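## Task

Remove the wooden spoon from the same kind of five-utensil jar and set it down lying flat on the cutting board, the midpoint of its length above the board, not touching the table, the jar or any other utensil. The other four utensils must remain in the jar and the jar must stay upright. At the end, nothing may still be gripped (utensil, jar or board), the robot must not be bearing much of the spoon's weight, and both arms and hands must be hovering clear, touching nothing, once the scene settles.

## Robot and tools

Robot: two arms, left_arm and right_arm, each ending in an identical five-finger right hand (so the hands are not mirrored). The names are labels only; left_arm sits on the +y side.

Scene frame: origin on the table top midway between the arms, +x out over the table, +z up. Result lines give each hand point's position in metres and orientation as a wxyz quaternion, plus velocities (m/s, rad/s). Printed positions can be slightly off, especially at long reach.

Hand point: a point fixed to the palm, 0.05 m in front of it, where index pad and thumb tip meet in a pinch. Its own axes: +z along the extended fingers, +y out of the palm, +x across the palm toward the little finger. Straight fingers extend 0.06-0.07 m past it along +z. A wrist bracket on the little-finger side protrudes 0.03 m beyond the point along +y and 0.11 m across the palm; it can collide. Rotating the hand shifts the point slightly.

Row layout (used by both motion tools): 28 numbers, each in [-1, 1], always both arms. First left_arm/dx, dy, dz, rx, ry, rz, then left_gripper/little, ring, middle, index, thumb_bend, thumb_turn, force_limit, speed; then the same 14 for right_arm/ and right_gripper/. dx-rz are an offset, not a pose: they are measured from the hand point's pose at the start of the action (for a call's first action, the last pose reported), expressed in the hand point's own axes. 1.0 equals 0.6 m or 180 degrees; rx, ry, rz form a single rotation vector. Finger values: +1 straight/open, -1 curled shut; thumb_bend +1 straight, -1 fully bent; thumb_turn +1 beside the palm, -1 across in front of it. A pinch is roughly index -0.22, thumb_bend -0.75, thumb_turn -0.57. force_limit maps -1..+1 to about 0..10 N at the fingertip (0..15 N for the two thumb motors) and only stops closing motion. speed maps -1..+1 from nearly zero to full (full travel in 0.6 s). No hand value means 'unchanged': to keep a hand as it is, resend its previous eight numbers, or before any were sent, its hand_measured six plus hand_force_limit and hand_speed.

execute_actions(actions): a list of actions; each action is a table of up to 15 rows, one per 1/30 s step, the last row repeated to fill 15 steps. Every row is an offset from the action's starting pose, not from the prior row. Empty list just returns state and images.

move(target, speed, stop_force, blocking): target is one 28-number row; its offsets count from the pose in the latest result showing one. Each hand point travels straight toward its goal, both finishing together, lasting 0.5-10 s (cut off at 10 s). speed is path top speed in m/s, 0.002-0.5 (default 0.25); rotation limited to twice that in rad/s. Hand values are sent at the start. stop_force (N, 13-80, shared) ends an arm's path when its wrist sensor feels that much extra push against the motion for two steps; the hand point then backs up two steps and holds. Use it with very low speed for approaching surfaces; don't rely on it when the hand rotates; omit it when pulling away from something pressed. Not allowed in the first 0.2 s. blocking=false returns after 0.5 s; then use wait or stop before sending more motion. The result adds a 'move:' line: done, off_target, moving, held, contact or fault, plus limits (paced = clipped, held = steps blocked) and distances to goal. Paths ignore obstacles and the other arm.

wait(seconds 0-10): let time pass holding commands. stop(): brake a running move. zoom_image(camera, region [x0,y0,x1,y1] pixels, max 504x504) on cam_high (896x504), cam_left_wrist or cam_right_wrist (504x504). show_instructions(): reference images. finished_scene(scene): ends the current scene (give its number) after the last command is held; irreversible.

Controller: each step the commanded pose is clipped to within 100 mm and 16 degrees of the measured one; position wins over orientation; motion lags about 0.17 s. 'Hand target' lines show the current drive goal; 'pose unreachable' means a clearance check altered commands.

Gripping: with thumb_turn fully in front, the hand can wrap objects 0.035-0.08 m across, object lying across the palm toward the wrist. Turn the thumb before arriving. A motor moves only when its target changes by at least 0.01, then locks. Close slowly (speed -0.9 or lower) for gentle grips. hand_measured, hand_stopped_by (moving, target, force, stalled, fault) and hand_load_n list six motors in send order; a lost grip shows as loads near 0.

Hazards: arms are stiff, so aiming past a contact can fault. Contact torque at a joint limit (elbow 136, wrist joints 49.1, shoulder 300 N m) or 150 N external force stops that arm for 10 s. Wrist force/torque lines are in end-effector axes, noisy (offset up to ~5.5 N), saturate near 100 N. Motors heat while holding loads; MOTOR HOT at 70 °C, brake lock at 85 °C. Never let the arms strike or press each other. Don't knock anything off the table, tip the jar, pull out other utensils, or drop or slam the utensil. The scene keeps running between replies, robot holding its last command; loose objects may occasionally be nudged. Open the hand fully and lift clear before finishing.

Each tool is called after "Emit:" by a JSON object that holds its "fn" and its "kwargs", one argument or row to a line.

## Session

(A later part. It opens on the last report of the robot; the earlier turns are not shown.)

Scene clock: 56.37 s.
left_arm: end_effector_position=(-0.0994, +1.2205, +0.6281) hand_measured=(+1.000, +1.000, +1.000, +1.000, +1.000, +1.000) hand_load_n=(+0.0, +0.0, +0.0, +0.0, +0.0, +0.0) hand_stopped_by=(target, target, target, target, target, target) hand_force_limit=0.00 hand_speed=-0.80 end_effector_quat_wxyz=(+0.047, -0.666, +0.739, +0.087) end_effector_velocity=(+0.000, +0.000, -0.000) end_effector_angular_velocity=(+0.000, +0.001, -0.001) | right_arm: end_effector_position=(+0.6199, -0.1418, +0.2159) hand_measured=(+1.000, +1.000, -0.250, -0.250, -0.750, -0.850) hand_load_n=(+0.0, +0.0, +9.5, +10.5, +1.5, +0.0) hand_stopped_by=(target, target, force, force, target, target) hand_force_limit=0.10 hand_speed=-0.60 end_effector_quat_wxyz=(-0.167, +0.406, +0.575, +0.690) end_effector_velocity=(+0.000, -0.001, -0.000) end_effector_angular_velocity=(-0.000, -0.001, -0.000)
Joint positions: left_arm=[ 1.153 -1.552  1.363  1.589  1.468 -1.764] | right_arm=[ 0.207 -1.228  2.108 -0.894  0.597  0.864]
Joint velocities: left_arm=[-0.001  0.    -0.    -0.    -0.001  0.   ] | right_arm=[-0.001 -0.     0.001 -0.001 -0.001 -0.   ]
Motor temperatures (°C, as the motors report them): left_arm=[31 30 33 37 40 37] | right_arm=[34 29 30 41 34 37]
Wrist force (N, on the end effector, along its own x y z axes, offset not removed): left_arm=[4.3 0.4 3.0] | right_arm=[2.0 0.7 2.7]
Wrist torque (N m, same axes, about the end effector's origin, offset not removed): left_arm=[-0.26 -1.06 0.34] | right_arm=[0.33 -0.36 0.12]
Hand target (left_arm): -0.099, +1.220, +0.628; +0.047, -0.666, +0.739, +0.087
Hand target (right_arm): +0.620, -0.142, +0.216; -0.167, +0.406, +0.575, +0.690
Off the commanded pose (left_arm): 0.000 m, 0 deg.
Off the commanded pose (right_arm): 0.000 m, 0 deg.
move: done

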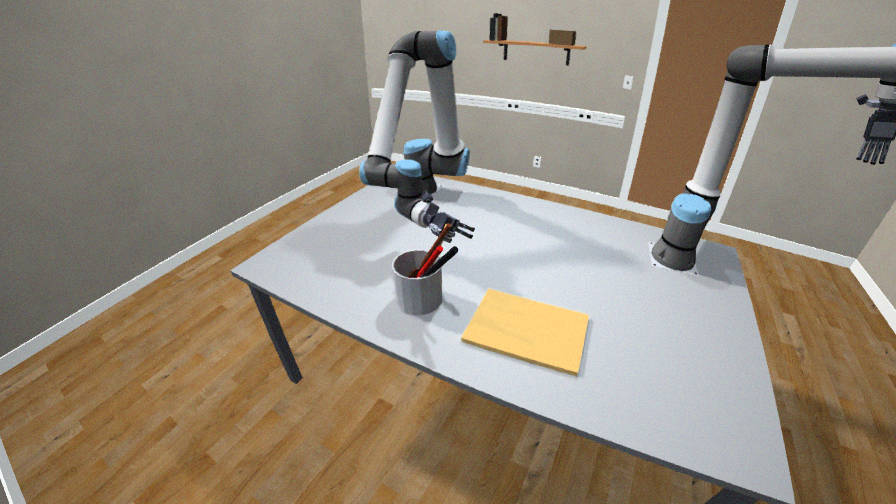

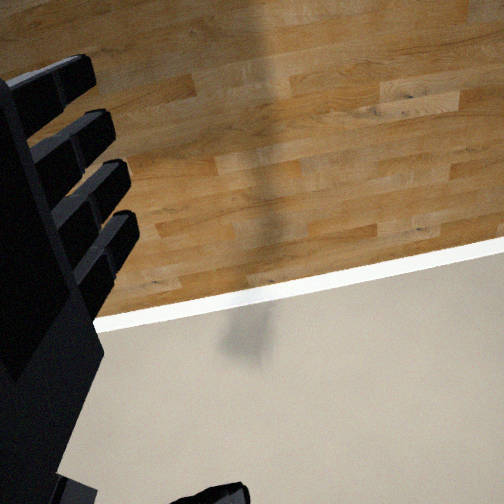

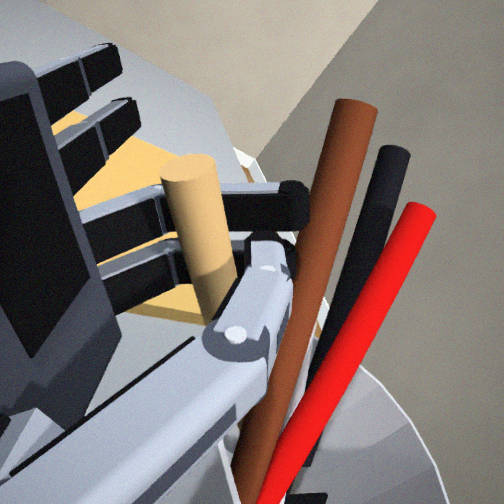

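Emit:
{"fn": "move", "kwargs": {
  "target": [0,0,0,0,0,0,1,1,1,1,1,1,0,-0.8,-0.01,0,-0.035,0,0,0,1,1,0.7,0.7,-0.75,-0.85,0.1,0.2],
  "speed": 0.03
}}

Scene clock: 60.40 s.
left_arm: end_effector_position=(-0.0994, +1.2205, +0.6281) hand_measured=(+1.000, +1.000, +1.000, +1.000, +1.000, +1.000) hand_load_n=(+0.0, +0.0, +0.0, +0.0, +0.0, +0.0) hand_stopped_by=(target, target, target, target, target, target) hand_force_limit=0.00 hand_speed=-0.80 end_effector_quat_wxyz=(+0.047, -0.666, +0.739, +0.087) end_effector_velocity=(-0.001, -0.000, +0.000) end_effector_angular_velocity=(+0.000, -0.000, +0.001) | right_arm: end_effector_position=(+0.6159, -0.1627, +0.2112) hand_measured=(+1.000, +1.000, +0.700, +0.700, -0.750, -0.850) hand_load_n=(+0.0, +0.0, +0.0, +0.0, +0.0, +0.0) hand_stopped_by=(target, target, target, target, target, target) hand_force_limit=0.10 hand_speed=0.20 end_effector_quat_wxyz=(-0.167, +0.406, +0.575, +0.690) end_effector_velocity=(-0.000, -0.001, -0.000) end_effector_angular_velocity=(-0.000, +0.000, -0.001)
Joint positions: left_arm=[ 1.153 -1.552  1.363  1.589  1.468 -1.764] | right_arm=[ 0.172 -1.238  2.137 -0.914  0.563  0.865]
Joint velocities: left_arm=[ 0.001 -0.     0.    -0.     0.     0.   ] | right_arm=[-0.001 -0.001  0.002 -0.    -0.001 -0.   ]
Motor temperatures (°C, as the motors report them): left_arm=[31 30 33 37 40 37] | right_arm=[34 29 30 41 34 37]
Wrist force (N, on the end effector, along its own x y z axes, offset not removed): left_arm=[-3.3 -5.2 2.7] | right_arm=[3.7 2.6 2.9]
Wrist torque (N m, same axes, about the end effector's origin, offset not removed): left_arm=[-0.88 0.40 -0.16] | right_arm=[0.54 -0.67 0.24]
Hand target (left_arm): -0.099, +1.220, +0.628; +0.047, -0.666, +0.739, +0.087
Hand target (right_arm): +0.616, -0.163, +0.211; -0.167, +0.406, +0.575, +0.690
Off the commanded pose (left_arm): 0.000 m, 0 deg.
Off the commanded pose (right_arm): 0.000 m, 0 deg.
move: done

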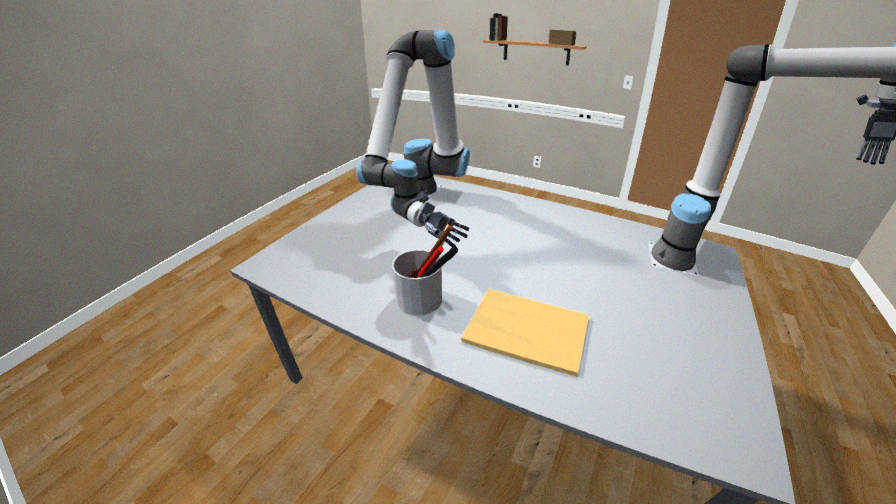

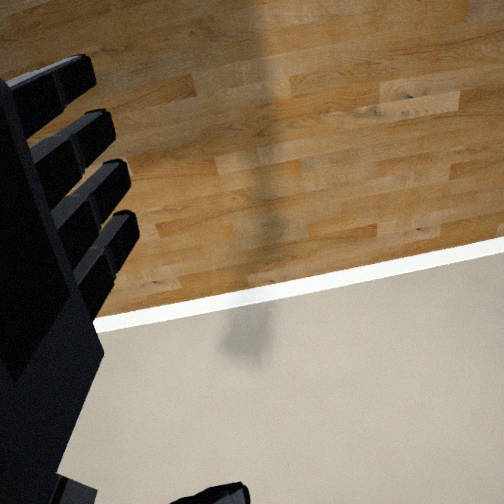

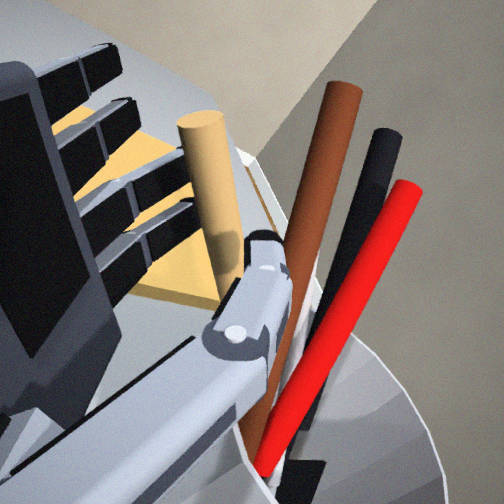

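Emit:
{"fn": "move", "kwargs": {
  "target": [0,0,0,0,0,0,1,1,1,1,1,1,0,-0.8,0,-0.017,-0.003,0,0,0,1,1,0.7,0.7,-0.75,-0.85,0.1,0.2],
  "speed": 0.03
}}

Emit:
{"fn": "move", "kwargs": {
  "target": [0,0,0,0,0,0,1,1,1,1,1,1,0,-0.8,0,0,0,0,0,0,1,1,-0.5,-0.5,-0.75,-0.85,0.1,-0.6]
}}

Scene clock: 66.53 s.
left_arm: end_effector_position=(-0.0994, +1.2205, +0.6281) hand_measured=(+1.000, +1.000, +1.000, +1.000, +1.000, +1.000) hand_load_n=(+0.0, +0.0, +0.0, +0.0, +0.0, +0.0) hand_stopped_by=(target, target, target, target, target, target) hand_force_limit=0.00 hand_speed=-0.80 end_effector_quat_wxyz=(+0.047, -0.666, +0.739, +0.087) end_effector_velocity=(-0.000, -0.000, +0.000) end_effector_angular_velocity=(+0.000, +0.001, -0.000) | right_arm: end_effector_position=(+0.6082, -0.1615, +0.2046) hand_measured=(+1.000, +1.000, +0.700, +0.700, -0.750, -0.850) hand_load_n=(+0.0, +0.0, +0.0, +0.0, +0.0, +0.0) hand_stopped_by=(target, target, target, target, target, target) hand_force_limit=0.10 hand_speed=0.20 end_effector_quat_wxyz=(-0.167, +0.406, +0.575, +0.690) end_effector_velocity=(-0.002, +0.001, -0.002) end_effector_angular_velocity=(-0.000, +0.001, +0.002)
Joint positions: left_arm=[ 1.153 -1.552  1.363  1.589  1.468 -1.764] | right_arm=[ 0.177 -1.236  2.152 -0.931  0.567  0.865]
Joint velocities: left_arm=[-0.    -0.    -0.     0.    -0.001  0.   ] | right_arm=[ 0.001  0.001  0.003 -0.003 -0.001  0.   ]
Motor temperatures (°C, as the motors report them): left_arm=[31 30 33 37 40 37] | right_arm=[34 29 30 41 34 37]
Wrist force (N, on the end effector, along its own x y z axes, offset not removed): left_arm=[0.2 -2.0 -0.2] | right_arm=[1.6 0.7 3.7]
Wrist torque (N m, same axes, about the end effector's origin, offset not removed): left_arm=[-0.41 0.01 0.05] | right_arm=[0.16 -0.35 0.03]
Hand target (left_arm): -0.099, +1.220, +0.628; +0.047, -0.666, +0.739, +0.087
Hand target (right_arm): +0.608, -0.161, +0.205; -0.167, +0.406, +0.575, +0.690
Off the commanded pose (left_arm): 0.000 m, 0 deg.
Off the commanded pose (right_arm): 0.000 m, 0 deg.
move: done

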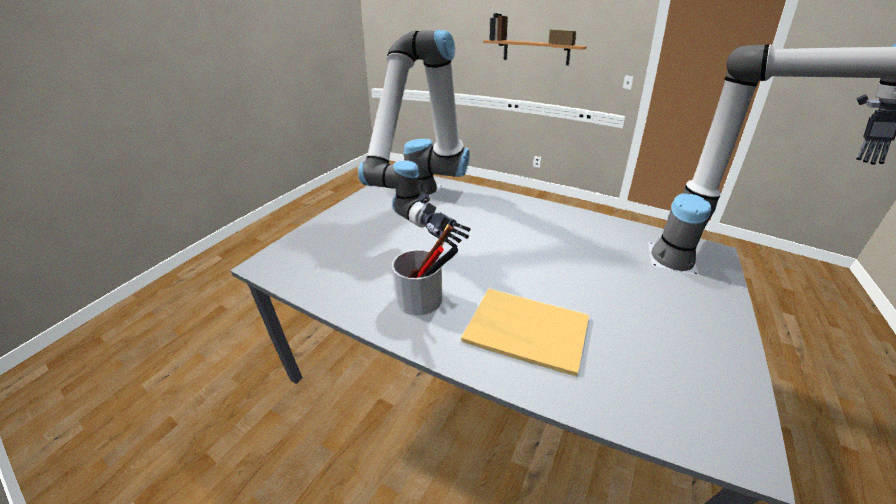

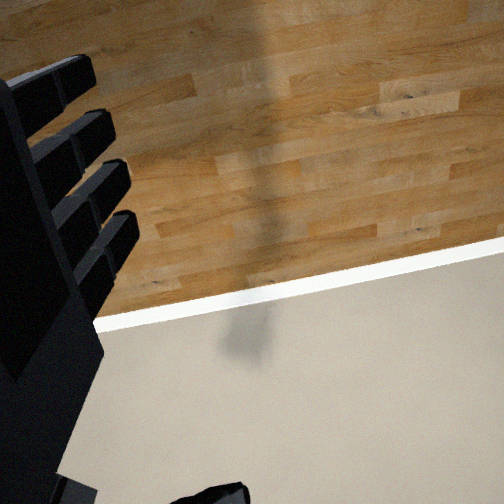

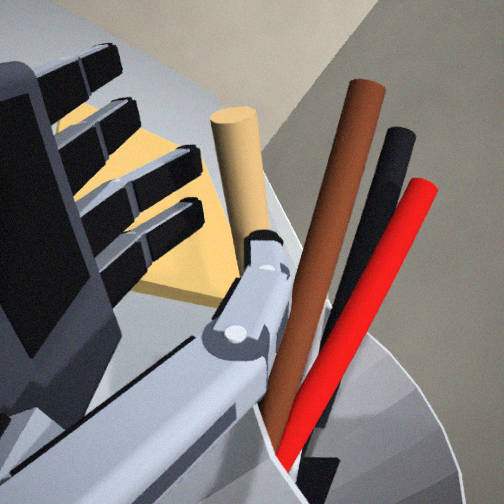

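Scene clock: 67.90 s.
left_arm: end_effector_position=(-0.0994, +1.2205, +0.6281) hand_measured=(+1.000, +1.000, +1.000, +1.000, +1.000, +1.000) hand_load_n=(+0.0, +0.0, +0.0, +0.0, +0.0, +0.0) hand_stopped_by=(target, target, target, target, target, target) hand_force_limit=0.00 hand_speed=-0.80 end_effector_quat_wxyz=(+0.047, -0.666, +0.739, +0.087) end_effector_velocity=(+0.000, -0.000, -0.000) end_effector_angular_velocity=(+0.000, +0.000, -0.000) | right_arm: end_effector_position=(+0.6081, -0.1615, +0.2046) hand_measured=(+1.000, +1.000, -0.028, +0.060, -0.748, -0.850) hand_load_n=(+0.0, +0.0, +7.0, +2.5, +4.5, +0.0) hand_stopped_by=(target, target, force, force, target, target) hand_force_limit=0.10 hand_speed=-0.60 end_effector_quat_wxyz=(-0.167, +0.406, +0.575, +0.690) end_effector_velocity=(+0.000, +0.000, +0.000) end_effector_angular_velocity=(-0.000, -0.002, +0.001)
Joint positions: left_arm=[ 1.153 -1.552  1.363  1.589  1.468 -1.764] | right_arm=[ 0.177 -1.236  2.152 -0.931  0.567  0.865]
Joint velocities: left_arm=[-0. -0.  0. -0. -0. -0.] | right_arm=[ 0.     0.    -0.    -0.001 -0.    -0.001]
Motor temperatures (°C, as the motors report them): left_arm=[31 30 33 37 40 37] | right_arm=[34 29 30 41 34 37]
Wrist force (N, on the end effector, along its own x y z axes, offset not removed): left_arm=[6.5 -2.5 4.1] | right_arm=[3.8 0.4 5.2]
Wrist torque (N m, same axes, about the end effector's origin, offset not removed): left_arm=[-0.76 -1.14 0.26] | right_arm=[0.23 -0.67 0.28]
Hand target (left_arm): -0.099, +1.220, +0.628; +0.047, -0.666, +0.739, +0.087
Hand target (right_arm): +0.608, -0.161, +0.205; -0.167, +0.406, +0.575, +0.690
Off the commanded pose (left_arm): 0.000 m, 0 deg.
Off the commanded pose (right_arm): 0.000 m, 0 deg.
move: done

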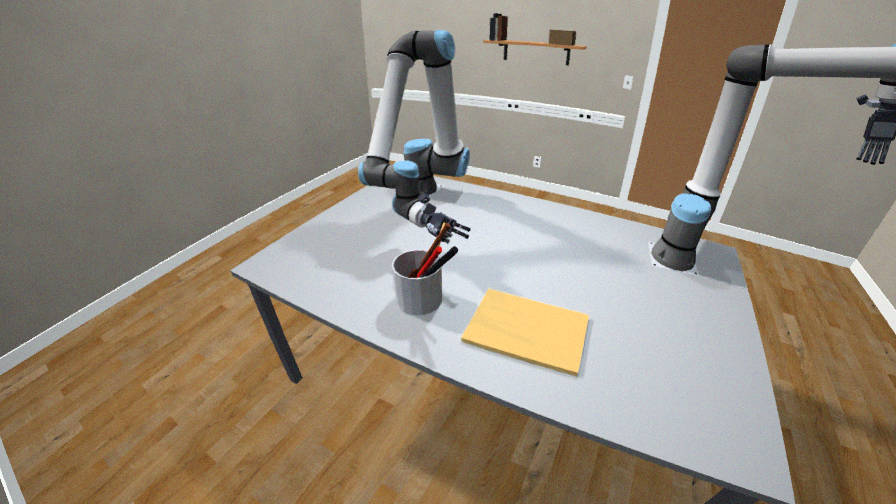

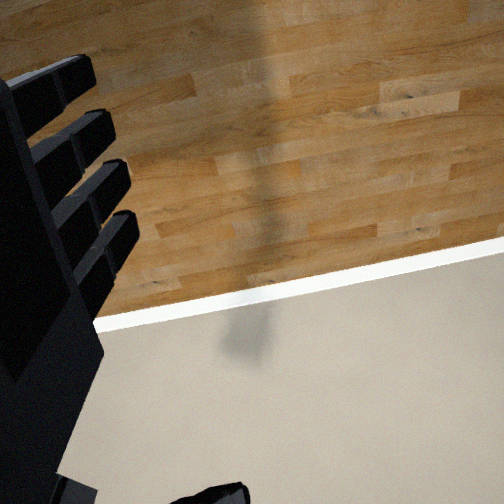

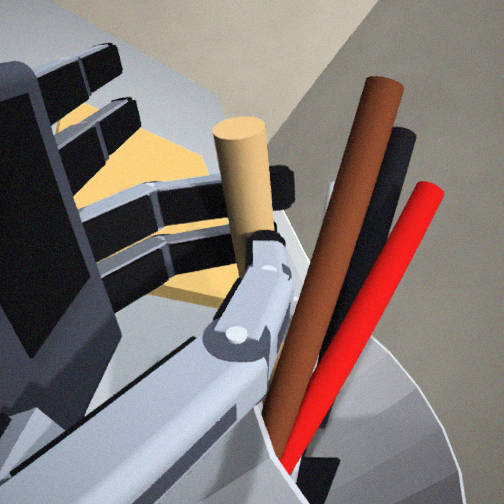

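Emit:
{"fn": "move", "kwargs": {
  "target": [0,0,0,0,0,0,1,1,1,1,1,1,0,-0.8,0.1,0.025,-0.01,0,0,0,1,1,-0.55,-0.55,-0.75,-0.85,0.6,-0.85],
  "speed": 0.04
}}

Emit:
{"fn": "zoom_image", "kwargs": {
  "camera": "cam_high",
  "region": [370, 180, 500, 320]
}}

Scene clock: 73.97 s.
left_arm: end_effector_position=(-0.0994, +1.2205, +0.6281) hand_measured=(+1.000, +1.000, +1.000, +1.000, +1.000, +1.000) hand_load_n=(+0.0, +0.0, +0.0, +0.0, +0.0, +0.0) hand_stopped_by=(target, target, target, target, target, target) hand_force_limit=0.00 hand_speed=-0.80 end_effector_quat_wxyz=(+0.047, -0.666, +0.739, +0.087) end_effector_velocity=(+0.000, +0.000, +0.000) end_effector_angular_velocity=(-0.000, +0.000, -0.001) | right_arm: end_effector_position=(+0.5798, -0.1571, +0.2596) hand_measured=(+1.000, +1.000, -0.034, +0.038, -0.746, -0.850) hand_load_n=(+0.0, +0.0, +5.0, +9.5, +8.0, +4.5) hand_stopped_by=(target, target, force, force, target, target) hand_force_limit=0.60 hand_speed=-0.85 end_effector_quat_wxyz=(-0.167, +0.406, +0.575, +0.690) end_effector_velocity=(-0.001, +0.001, +0.002) end_effector_angular_velocity=(-0.000, -0.000, +0.001)
Joint positions: left_arm=[ 1.153 -1.552  1.363  1.589  1.468 -1.764] | right_arm=[ 0.195 -1.348  2.167 -0.833  0.586  0.865]
Joint velocities: left_arm=[-0.001  0.    -0.     0.    -0.    -0.   ] | right_arm=[ 0.002 -0.003 -0.     0.003  0.001 -0.   ]
Motor temperatures (°C, as the motors report them): left_arm=[31 30 33 37 40 37] | right_arm=[34 29 30 41 34 37]
Wrist force (N, on the end effector, along its own x y z axes, offset not removed): left_arm=[-1.2 -0.1 1.1] | right_arm=[2.6 0.4 5.6]
Wrist torque (N m, same axes, about the end effector's origin, offset not removed): left_arm=[-0.12 0.13 0.08] | right_arm=[0.28 -0.36 0.36]
Hand target (left_arm): -0.099, +1.220, +0.628; +0.047, -0.666, +0.739, +0.087
Hand target (right_arm): +0.580, -0.157, +0.260; -0.167, +0.406, +0.575, +0.690
Off the commanded pose (left_arm): 0.000 m, 0 deg.
Off the commanded pose (right_arm): 0.000 m, 0 deg.
move: done

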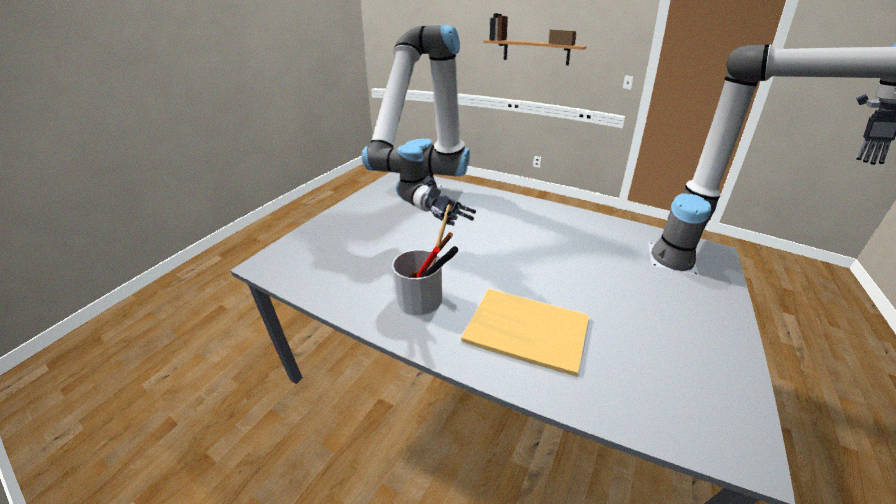

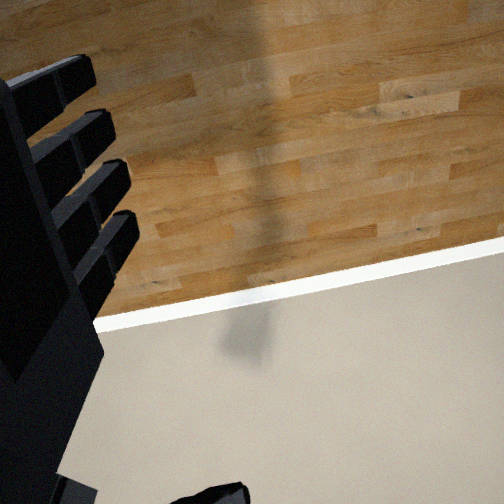

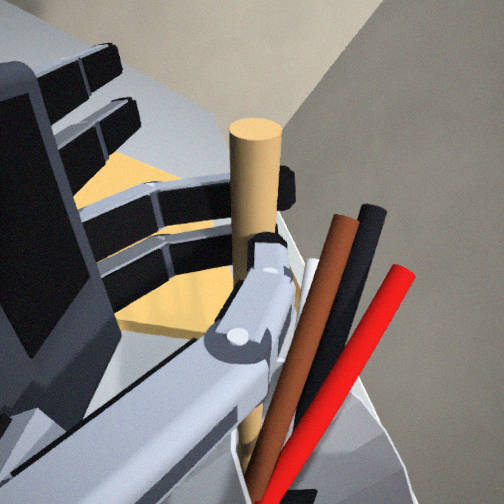

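Region (370, 180, 500, 320) of cam_high's 896x504 image, scaled by 3.600, with more detail than that image has; it fills the left 468 columns of this view, and the rest is white.

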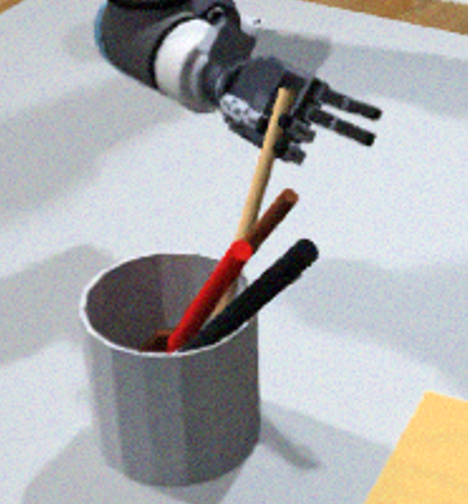

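Emit:
{"fn": "move", "kwargs": {
  "target": [0,0,0,0,0,0,1,1,1,1,1,1,0,-0.8,0.1,0.03,0,0,0,0,1,1,-0.6,-0.55,-0.75,-0.85,0.6,-0.85],
  "speed": 0.04
}}

Emit:
{"fn": "zoom_image", "kwargs": {
  "camera": "cam_high",
  "region": [370, 180, 500, 320]
}}

Scene clock: 80.53 s.
left_arm: end_effector_position=(-0.0994, +1.2205, +0.6281) hand_measured=(+1.000, +1.000, +1.000, +1.000, +1.000, +1.000) hand_load_n=(+0.0, +0.0, +0.0, +0.0, +0.0, +0.0) hand_stopped_by=(target, target, target, target, target, target) hand_force_limit=0.00 hand_speed=-0.80 end_effector_quat_wxyz=(+0.047, -0.666, +0.739, +0.087) end_effector_velocity=(+0.001, -0.000, +0.000) end_effector_angular_velocity=(+0.000, -0.000, -0.001) | right_arm: end_effector_position=(+0.5557, -0.1481, +0.3166) hand_measured=(+1.000, +1.000, -0.048, +0.036, -0.744, -0.850) hand_load_n=(+0.0, +0.0, +10.5, +2.0, +8.0, +1.5) hand_stopped_by=(target, target, force, force, target, target) hand_force_limit=0.60 hand_speed=-0.85 end_effector_quat_wxyz=(-0.167, +0.406, +0.575, +0.690) end_effector_velocity=(-0.001, +0.001, +0.002) end_effector_angular_velocity=(-0.001, -0.001, +0.003)
Joint positions: left_arm=[ 1.153 -1.552  1.363  1.589  1.468 -1.764] | right_arm=[ 0.222 -1.449  2.156 -0.72   0.613  0.864]
Joint velocities: left_arm=[-0.001 -0.    -0.     0.     0.    -0.   ] | right_arm=[ 0.001 -0.002 -0.001  0.004 -0.002 -0.002]
Motor temperatures (°C, as the motors report them): left_arm=[31 30 33 37 40 37] | right_arm=[34 29 30 41 34 37]
Wrist force (N, on the end effector, along its own x y z axes, offset not removed): left_arm=[0.2 -1.8 2.3] | right_arm=[4.2 4.0 -0.2]
Wrist torque (N m, same axes, about the end effector's origin, offset not removed): left_arm=[-0.54 -0.15 0.06] | right_arm=[0.99 -0.58 0.40]
Hand target (left_arm): -0.099, +1.220, +0.628; +0.047, -0.666, +0.739, +0.087
Hand target (right_arm): +0.556, -0.148, +0.317; -0.167, +0.406, +0.575, +0.690
Off the commanded pose (left_arm): 0.000 m, 0 deg.
Off the commanded pose (right_arm): 0.000 m, 0 deg.
move: done

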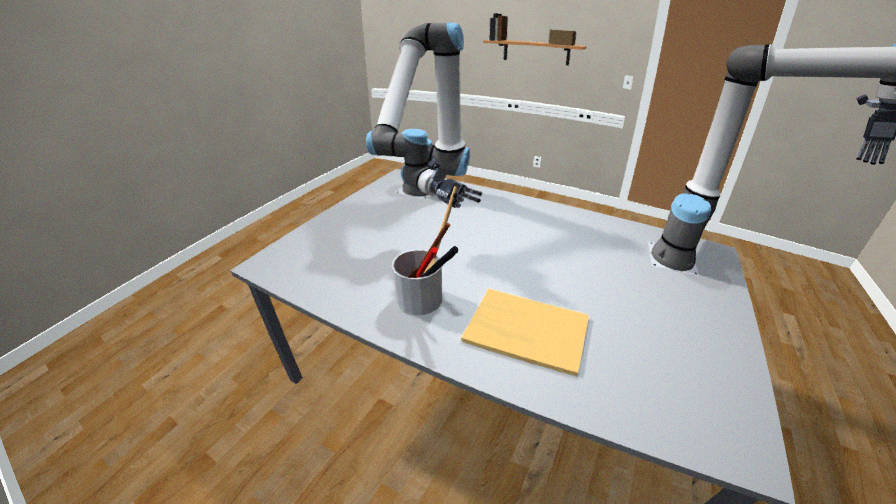

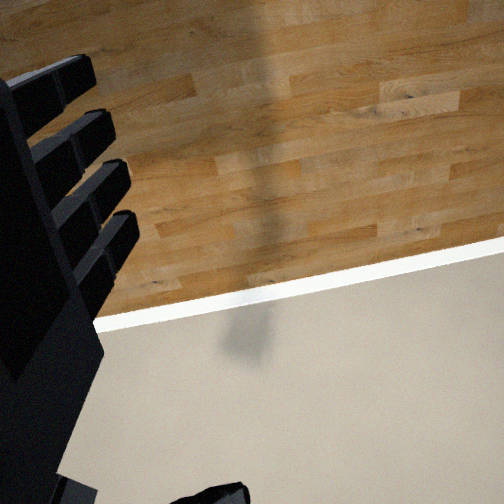

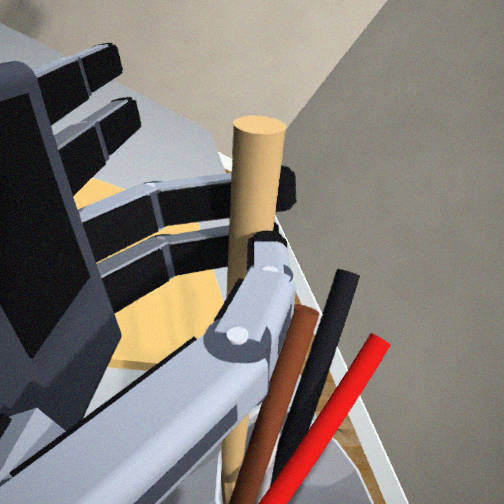

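Region (370, 180, 500, 320) of cam_high's 896x504 image, scaled by 3.600, with more detail than that image has; it fills the left 468 columns of this view, and the rest is white.

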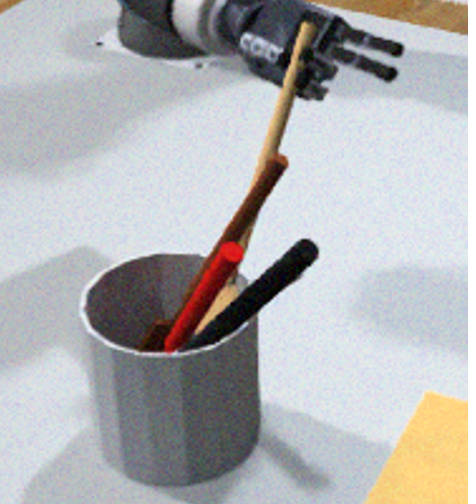

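Only the spatula is left on top. Lift more vertically.

Emit:
{"fn": "move", "kwargs": {
  "target": [0,0,0,0,0,0,1,1,1,1,1,1,0,-0.8,0.075,0.05,0.01,0,0,0,1,1,-0.6,-0.6,-0.75,-0.85,0.3,-0.85],
  "speed": 0.03
}}

Emit:
{"fn": "zoom_image", "kwargs": {
  "camera": "cam_high",
  "region": [370, 180, 500, 320]
}}

Scene clock: 85.57 s.
left_arm: end_effector_position=(-0.0994, +1.2205, +0.6281) hand_measured=(+1.000, +1.000, +1.000, +1.000, +1.000, +1.000) hand_load_n=(+0.0, +0.0, +0.0, +0.0, +0.0, +0.0) hand_stopped_by=(target, target, target, target, target, target) hand_force_limit=0.00 hand_speed=-0.80 end_effector_quat_wxyz=(+0.047, -0.666, +0.739, +0.087) end_effector_velocity=(-0.000, -0.000, +0.000) end_effector_angular_velocity=(+0.000, -0.001, +0.000) | right_arm: end_effector_position=(+0.5514, -0.1403, +0.3702) hand_measured=(+1.000, +1.000, -0.048, -0.018, -0.744, -0.850) hand_load_n=(+0.0, +0.0, +10.0, +7.0, +11.0, -2.0) hand_stopped_by=(target, target, force, force, target, target) hand_force_limit=0.30 hand_speed=-0.85 end_effector_quat_wxyz=(-0.167, +0.406, +0.575, +0.690) end_effector_velocity=(+0.000, -0.000, +0.001) end_effector_angular_velocity=(-0.000, +0.001, -0.001)
Joint positions: left_arm=[ 1.153 -1.552  1.363  1.589  1.468 -1.764] | right_arm=[ 0.239 -1.511  2.107 -0.61   0.63   0.864]
Joint velocities: left_arm=[ 0.    -0.    -0.     0.     0.001  0.   ] | right_arm=[ 0.    -0.001 -0.002  0.004  0.001  0.   ]
Motor temperatures (°C, as the motors report them): left_arm=[31 30 33 37 40 37] | right_arm=[34 29 30 41 34 37]
Wrist force (N, on the end effector, along its own x y z axes, offset not removed): left_arm=[2.4 -0.1 -1.0] | right_arm=[2.4 0.7 3.6]
Wrist torque (N m, same axes, about the end effector's origin, offset not removed): left_arm=[-0.02 -0.51 0.19] | right_arm=[0.25 -0.53 0.25]
Hand target (left_arm): -0.099, +1.220, +0.628; +0.047, -0.666, +0.739, +0.087
Hand target (right_arm): +0.551, -0.140, +0.370; -0.167, +0.406, +0.575, +0.690
Off the commanded pose (left_arm): 0.000 m, 0 deg.
Off the commanded pose (right_arm): 0.000 m, 0 deg.
move: done

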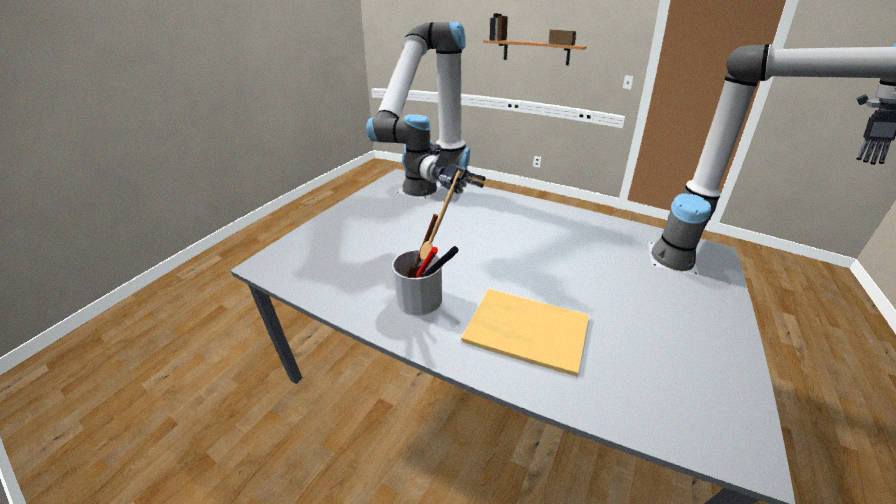

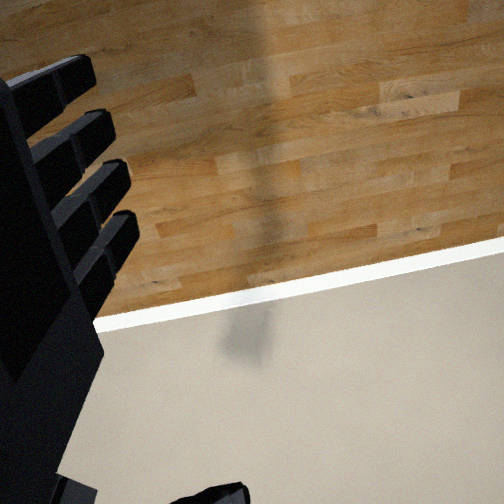

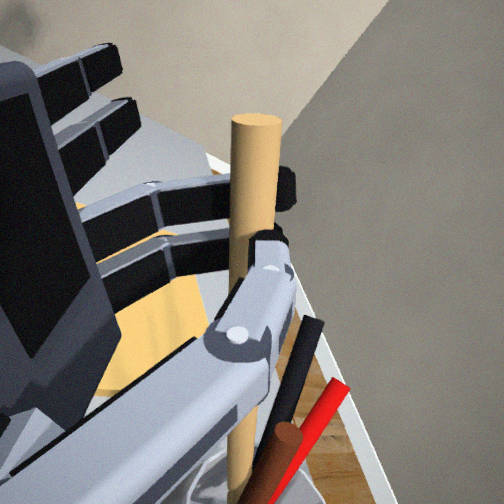

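Region (370, 180, 500, 320) of cam_high's 896x504 image, scaled by 3.600, with more detail than that image has; it fills the left 468 columns of this view, and the rest is white.

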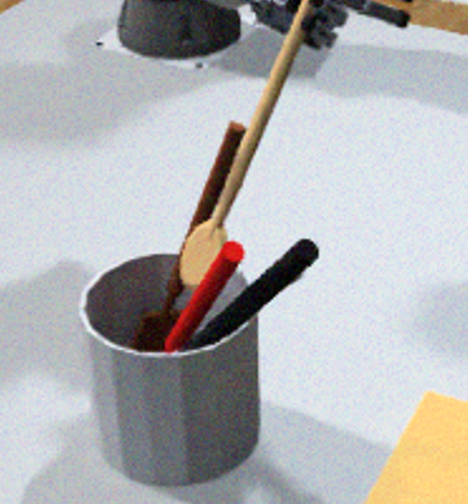

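Emit:
{"fn": "move", "kwargs": {
  "target": [0,0,0,0,0,0,1,1,1,1,1,1,0,-0.8,0.183,0.118,0.08,0,0,0,1,1,-0.6,-0.6,-0.75,-0.85,0.3,-0.85],
  "speed": 0.1
}}

Emit:
{"fn": "move", "kwargs": {
  "target": [0,0,0,0,0,0,1,1,1,1,1,1,0,-0.8,0.078,-0.093,0.31,0,0,0,1,1,-0.6,-0.6,-0.75,-0.85,0.3,-0.85],
  "speed": 0.25
}}

Emit:
{"fn": "move", "kwargs": {
  "target": [0,0,0,0,0,0,1,1,1,1,1,1,0,-0.8,-0.25,-0.22,0,-0.552,-0.037,0.687,1,1,-0.6,-0.6,-0.75,-0.85,0.3,-0.85],
  "speed": 0.35
}}

Scene clock: 99.40 s.
left_arm: end_effector_position=(-0.0994, +1.2205, +0.6281) hand_measured=(+1.000, +1.000, +1.000, +1.000, +1.000, +1.000) hand_load_n=(+0.0, +0.0, +0.0, +0.0, +0.0, +0.0) hand_stopped_by=(target, target, target, target, target, target) hand_force_limit=0.00 hand_speed=-0.80 end_effector_quat_wxyz=(+0.047, -0.666, +0.739, +0.087) end_effector_velocity=(+0.000, +0.000, +0.000) end_effector_angular_velocity=(+0.000, +0.000, -0.001) | right_arm: end_effector_position=(+0.5513, -0.0897, +0.4997) hand_measured=(+1.000, +1.000, -0.048, -0.018, -0.744, -0.850) hand_load_n=(+0.0, +0.0, +10.5, +6.5, +11.0, -2.5) hand_stopped_by=(target, target, force, force, target, target) hand_force_limit=0.30 hand_speed=-0.85 end_effector_quat_wxyz=(-0.167, +0.406, +0.575, +0.690) end_effector_velocity=(+0.000, +0.000, +0.002) end_effector_angular_velocity=(-0.001, +0.002, -0.000)
Joint positions: left_arm=[ 1.153 -1.552  1.363  1.589  1.468 -1.764] | right_arm=[ 0.331 -1.567  1.91  -0.356  0.722  0.862]
Joint velocities: left_arm=[-0.001  0.    -0.     0.    -0.     0.   ] | right_arm=[ 0.001  0.    -0.004  0.005  0.001 -0.   ]
Motor temperatures (°C, as the motors report them): left_arm=[31 30 33 37 40 37] | right_arm=[34 29 30 41 34 37]
Wrist force (N, on the end effector, along its own x y z axes, offset not removed): left_arm=[-1.0 -0.2 5.6] | right_arm=[3.4 0.7 7.2]
Wrist torque (N m, same axes, about the end effector's origin, offset not removed): left_arm=[-0.41 -0.05 0.01] | right_arm=[0.01 -0.82 0.21]
Hand target (left_arm): -0.099, +1.220, +0.628; +0.047, -0.666, +0.739, +0.087
Hand target (right_arm): +0.551, -0.090, +0.500; -0.167, +0.406, +0.575, +0.690
Off the commanded pose (left_arm): 0.000 m, 0 deg.
Off the commanded pose (right_arm): 0.000 m, 0 deg.
move: done

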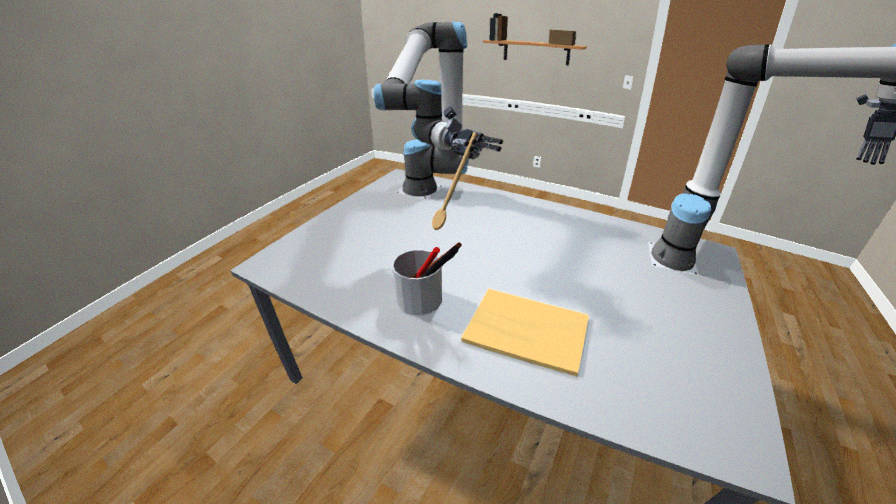

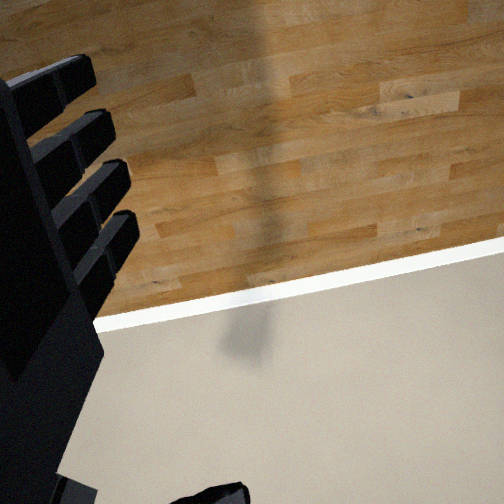

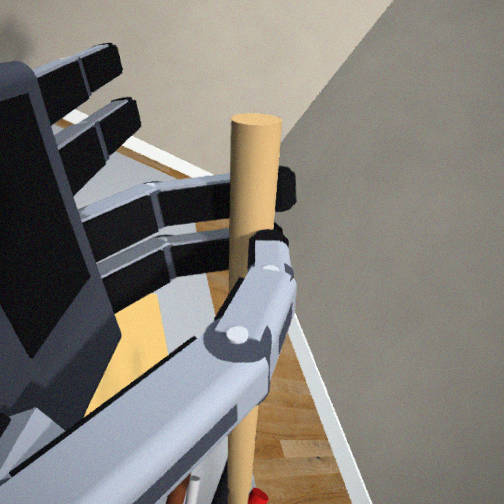

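Scene clock: 100.73 s.
left_arm: end_effector_position=(-0.0994, +1.2205, +0.6281) hand_measured=(+1.000, +1.000, +1.000, +1.000, +1.000, +1.000) hand_load_n=(+0.0, +0.0, +0.0, +0.0, +0.0, +0.0) hand_stopped_by=(target, target, target, target, target, target) hand_force_limit=0.00 hand_speed=-0.80 end_effector_quat_wxyz=(+0.047, -0.666, +0.739, +0.087) end_effector_velocity=(-0.001, -0.000, +0.000) end_effector_angular_velocity=(+0.000, -0.000, +0.001) | right_arm: end_effector_position=(+0.5516, +0.1101, +0.4996) hand_measured=(+1.000, +1.000, -0.048, -0.018, -0.744, -0.850) hand_load_n=(+0.0, +0.0, +10.5, +6.5, +11.0, -2.5) hand_stopped_by=(target, target, force, force, target, target) hand_force_limit=0.30 hand_speed=-0.85 end_effector_quat_wxyz=(-0.167, +0.406, +0.575, +0.690) end_effector_velocity=(+0.000, +0.002, +0.001) end_effector_angular_velocity=(+0.000, -0.000, +0.000)
Joint positions: left_arm=[ 1.153 -1.552  1.363  1.589  1.468 -1.764] | right_arm=[ 0.619 -1.336  1.648 -0.322  1.009  0.858]
Joint velocities: left_arm=[ 0.001  0.    -0.    -0.    -0.    -0.   ] | right_arm=[ 0.002  0.002 -0.005  0.002  0.002 -0.   ]
Motor temperatures (°C, as the motors report them): left_arm=[31 30 33 37 40 37] | right_arm=[34 29 30 41 34 37]
Wrist force (N, on the end effector, along its own x y z axes, offset not removed): left_arm=[2.8 0.4 2.7] | right_arm=[4.1 1.1 2.7]
Wrist torque (N m, same axes, about the end effector's origin, offset not removed): left_arm=[-0.48 -0.72 0.17] | right_arm=[0.34 -0.76 0.25]
Hand target (left_arm): -0.099, +1.220, +0.628; +0.047, -0.666, +0.739, +0.087
Hand target (right_arm): +0.552, +0.110, +0.500; -0.167, +0.406, +0.575, +0.690
Off the commanded pose (left_arm): 0.000 m, 0 deg.
Off the commanded pose (right_arm): 0.000 m, 0 deg.
move: done

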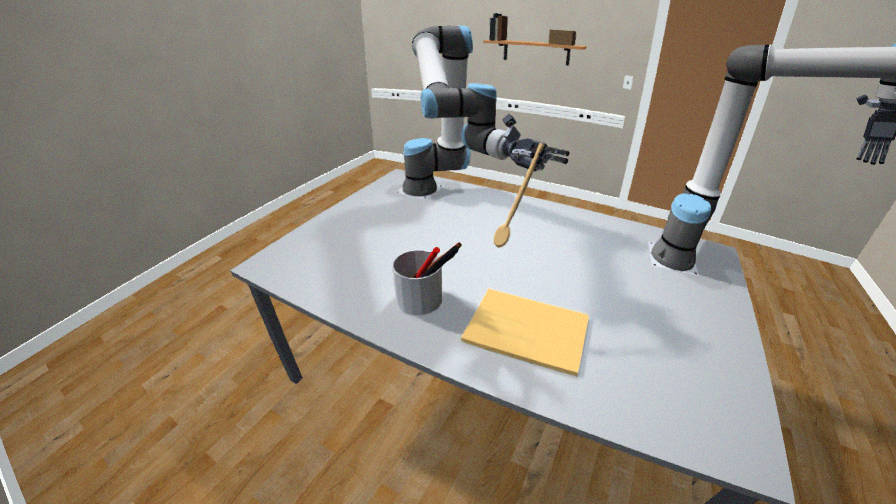

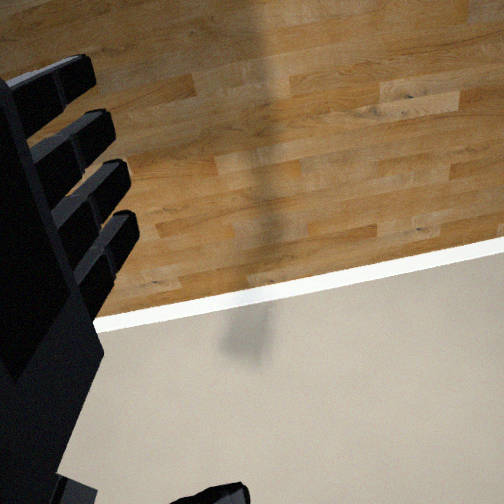

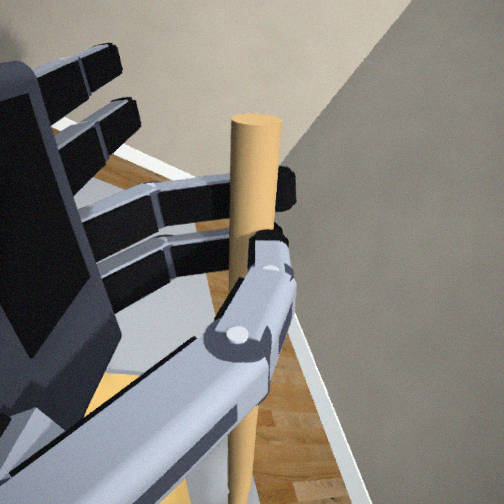

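Scene clock: 105.20 s.
left_arm: end_effector_position=(-0.0994, +1.2205, +0.6281) hand_measured=(+1.000, +1.000, +1.000, +1.000, +1.000, +1.000) hand_load_n=(+0.0, +0.0, +0.0, +0.0, +0.0, +0.0) hand_stopped_by=(target, target, target, target, target, target) hand_force_limit=0.00 hand_speed=-0.80 end_effector_quat_wxyz=(+0.047, -0.666, +0.739, +0.087) end_effector_velocity=(+0.000, -0.000, +0.000) end_effector_angular_velocity=(+0.000, -0.001, -0.000) | right_arm: end_effector_position=(+0.5510, +0.1119, +0.2993) hand_measured=(+1.000, +1.000, -0.048, -0.018, -0.744, -0.850) hand_load_n=(+0.0, +0.0, +10.5, +6.5, +11.0, -2.5) hand_stopped_by=(target, target, force, force, target, target) hand_force_limit=0.30 hand_speed=-0.85 end_effector_quat_wxyz=(-0.285, +0.647, -0.622, +0.336) end_effector_velocity=(+0.000, -0.001, -0.001) end_effector_angular_velocity=(+0.002, +0.008, -0.005)
Joint positions: left_arm=[ 1.153 -1.552  1.363  1.589  1.468 -1.764] | right_arm=[ 0.835 -0.892  1.016  0.776  2.246  3.706]
Joint velocities: left_arm=[-0.    -0.    -0.    -0.     0.001 -0.   ] | right_arm=[-0.002  0.003 -0.005  0.011 -0.004  0.009]
Motor temperatures (°C, as the motors report them): left_arm=[31 30 33 37 40 37] | right_arm=[34 29 30 41 34 37]
Wrist force (N, on the end effector, along its own x y z axes, offset not removed): left_arm=[-0.6 1.8 2.4] | right_arm=[0.4 3.3 3.2]
Wrist torque (N m, same axes, about the end effector's origin, offset not removed): left_arm=[-0.09 -0.03 -0.17] | right_arm=[0.57 -0.10 0.08]
Hand target (left_arm): -0.099, +1.220, +0.628; +0.047, -0.666, +0.739, +0.087
Hand target (right_arm): +0.551, +0.112, +0.299; -0.285, +0.647, -0.622, +0.336
Off the commanded pose (left_arm): 0.000 m, 0 deg.
Off the commanded pose (right_arm): 0.001 m, 0 deg.
move: done

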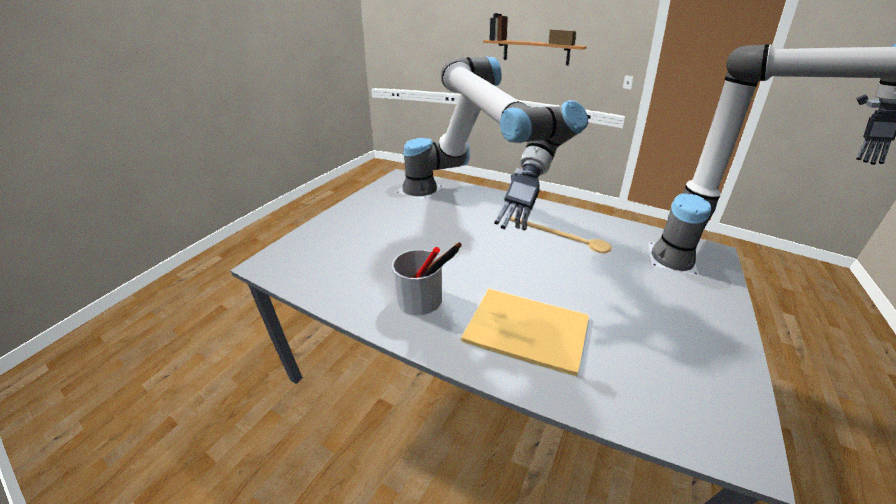

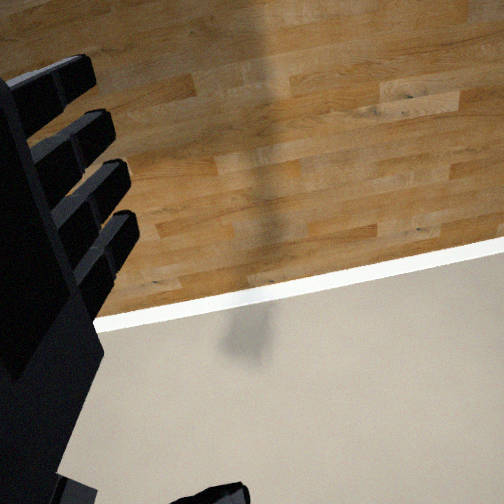

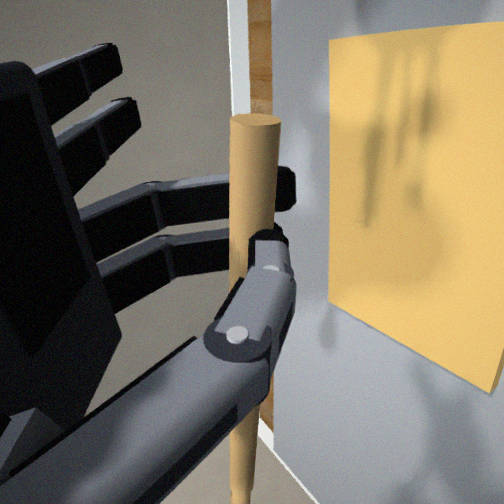

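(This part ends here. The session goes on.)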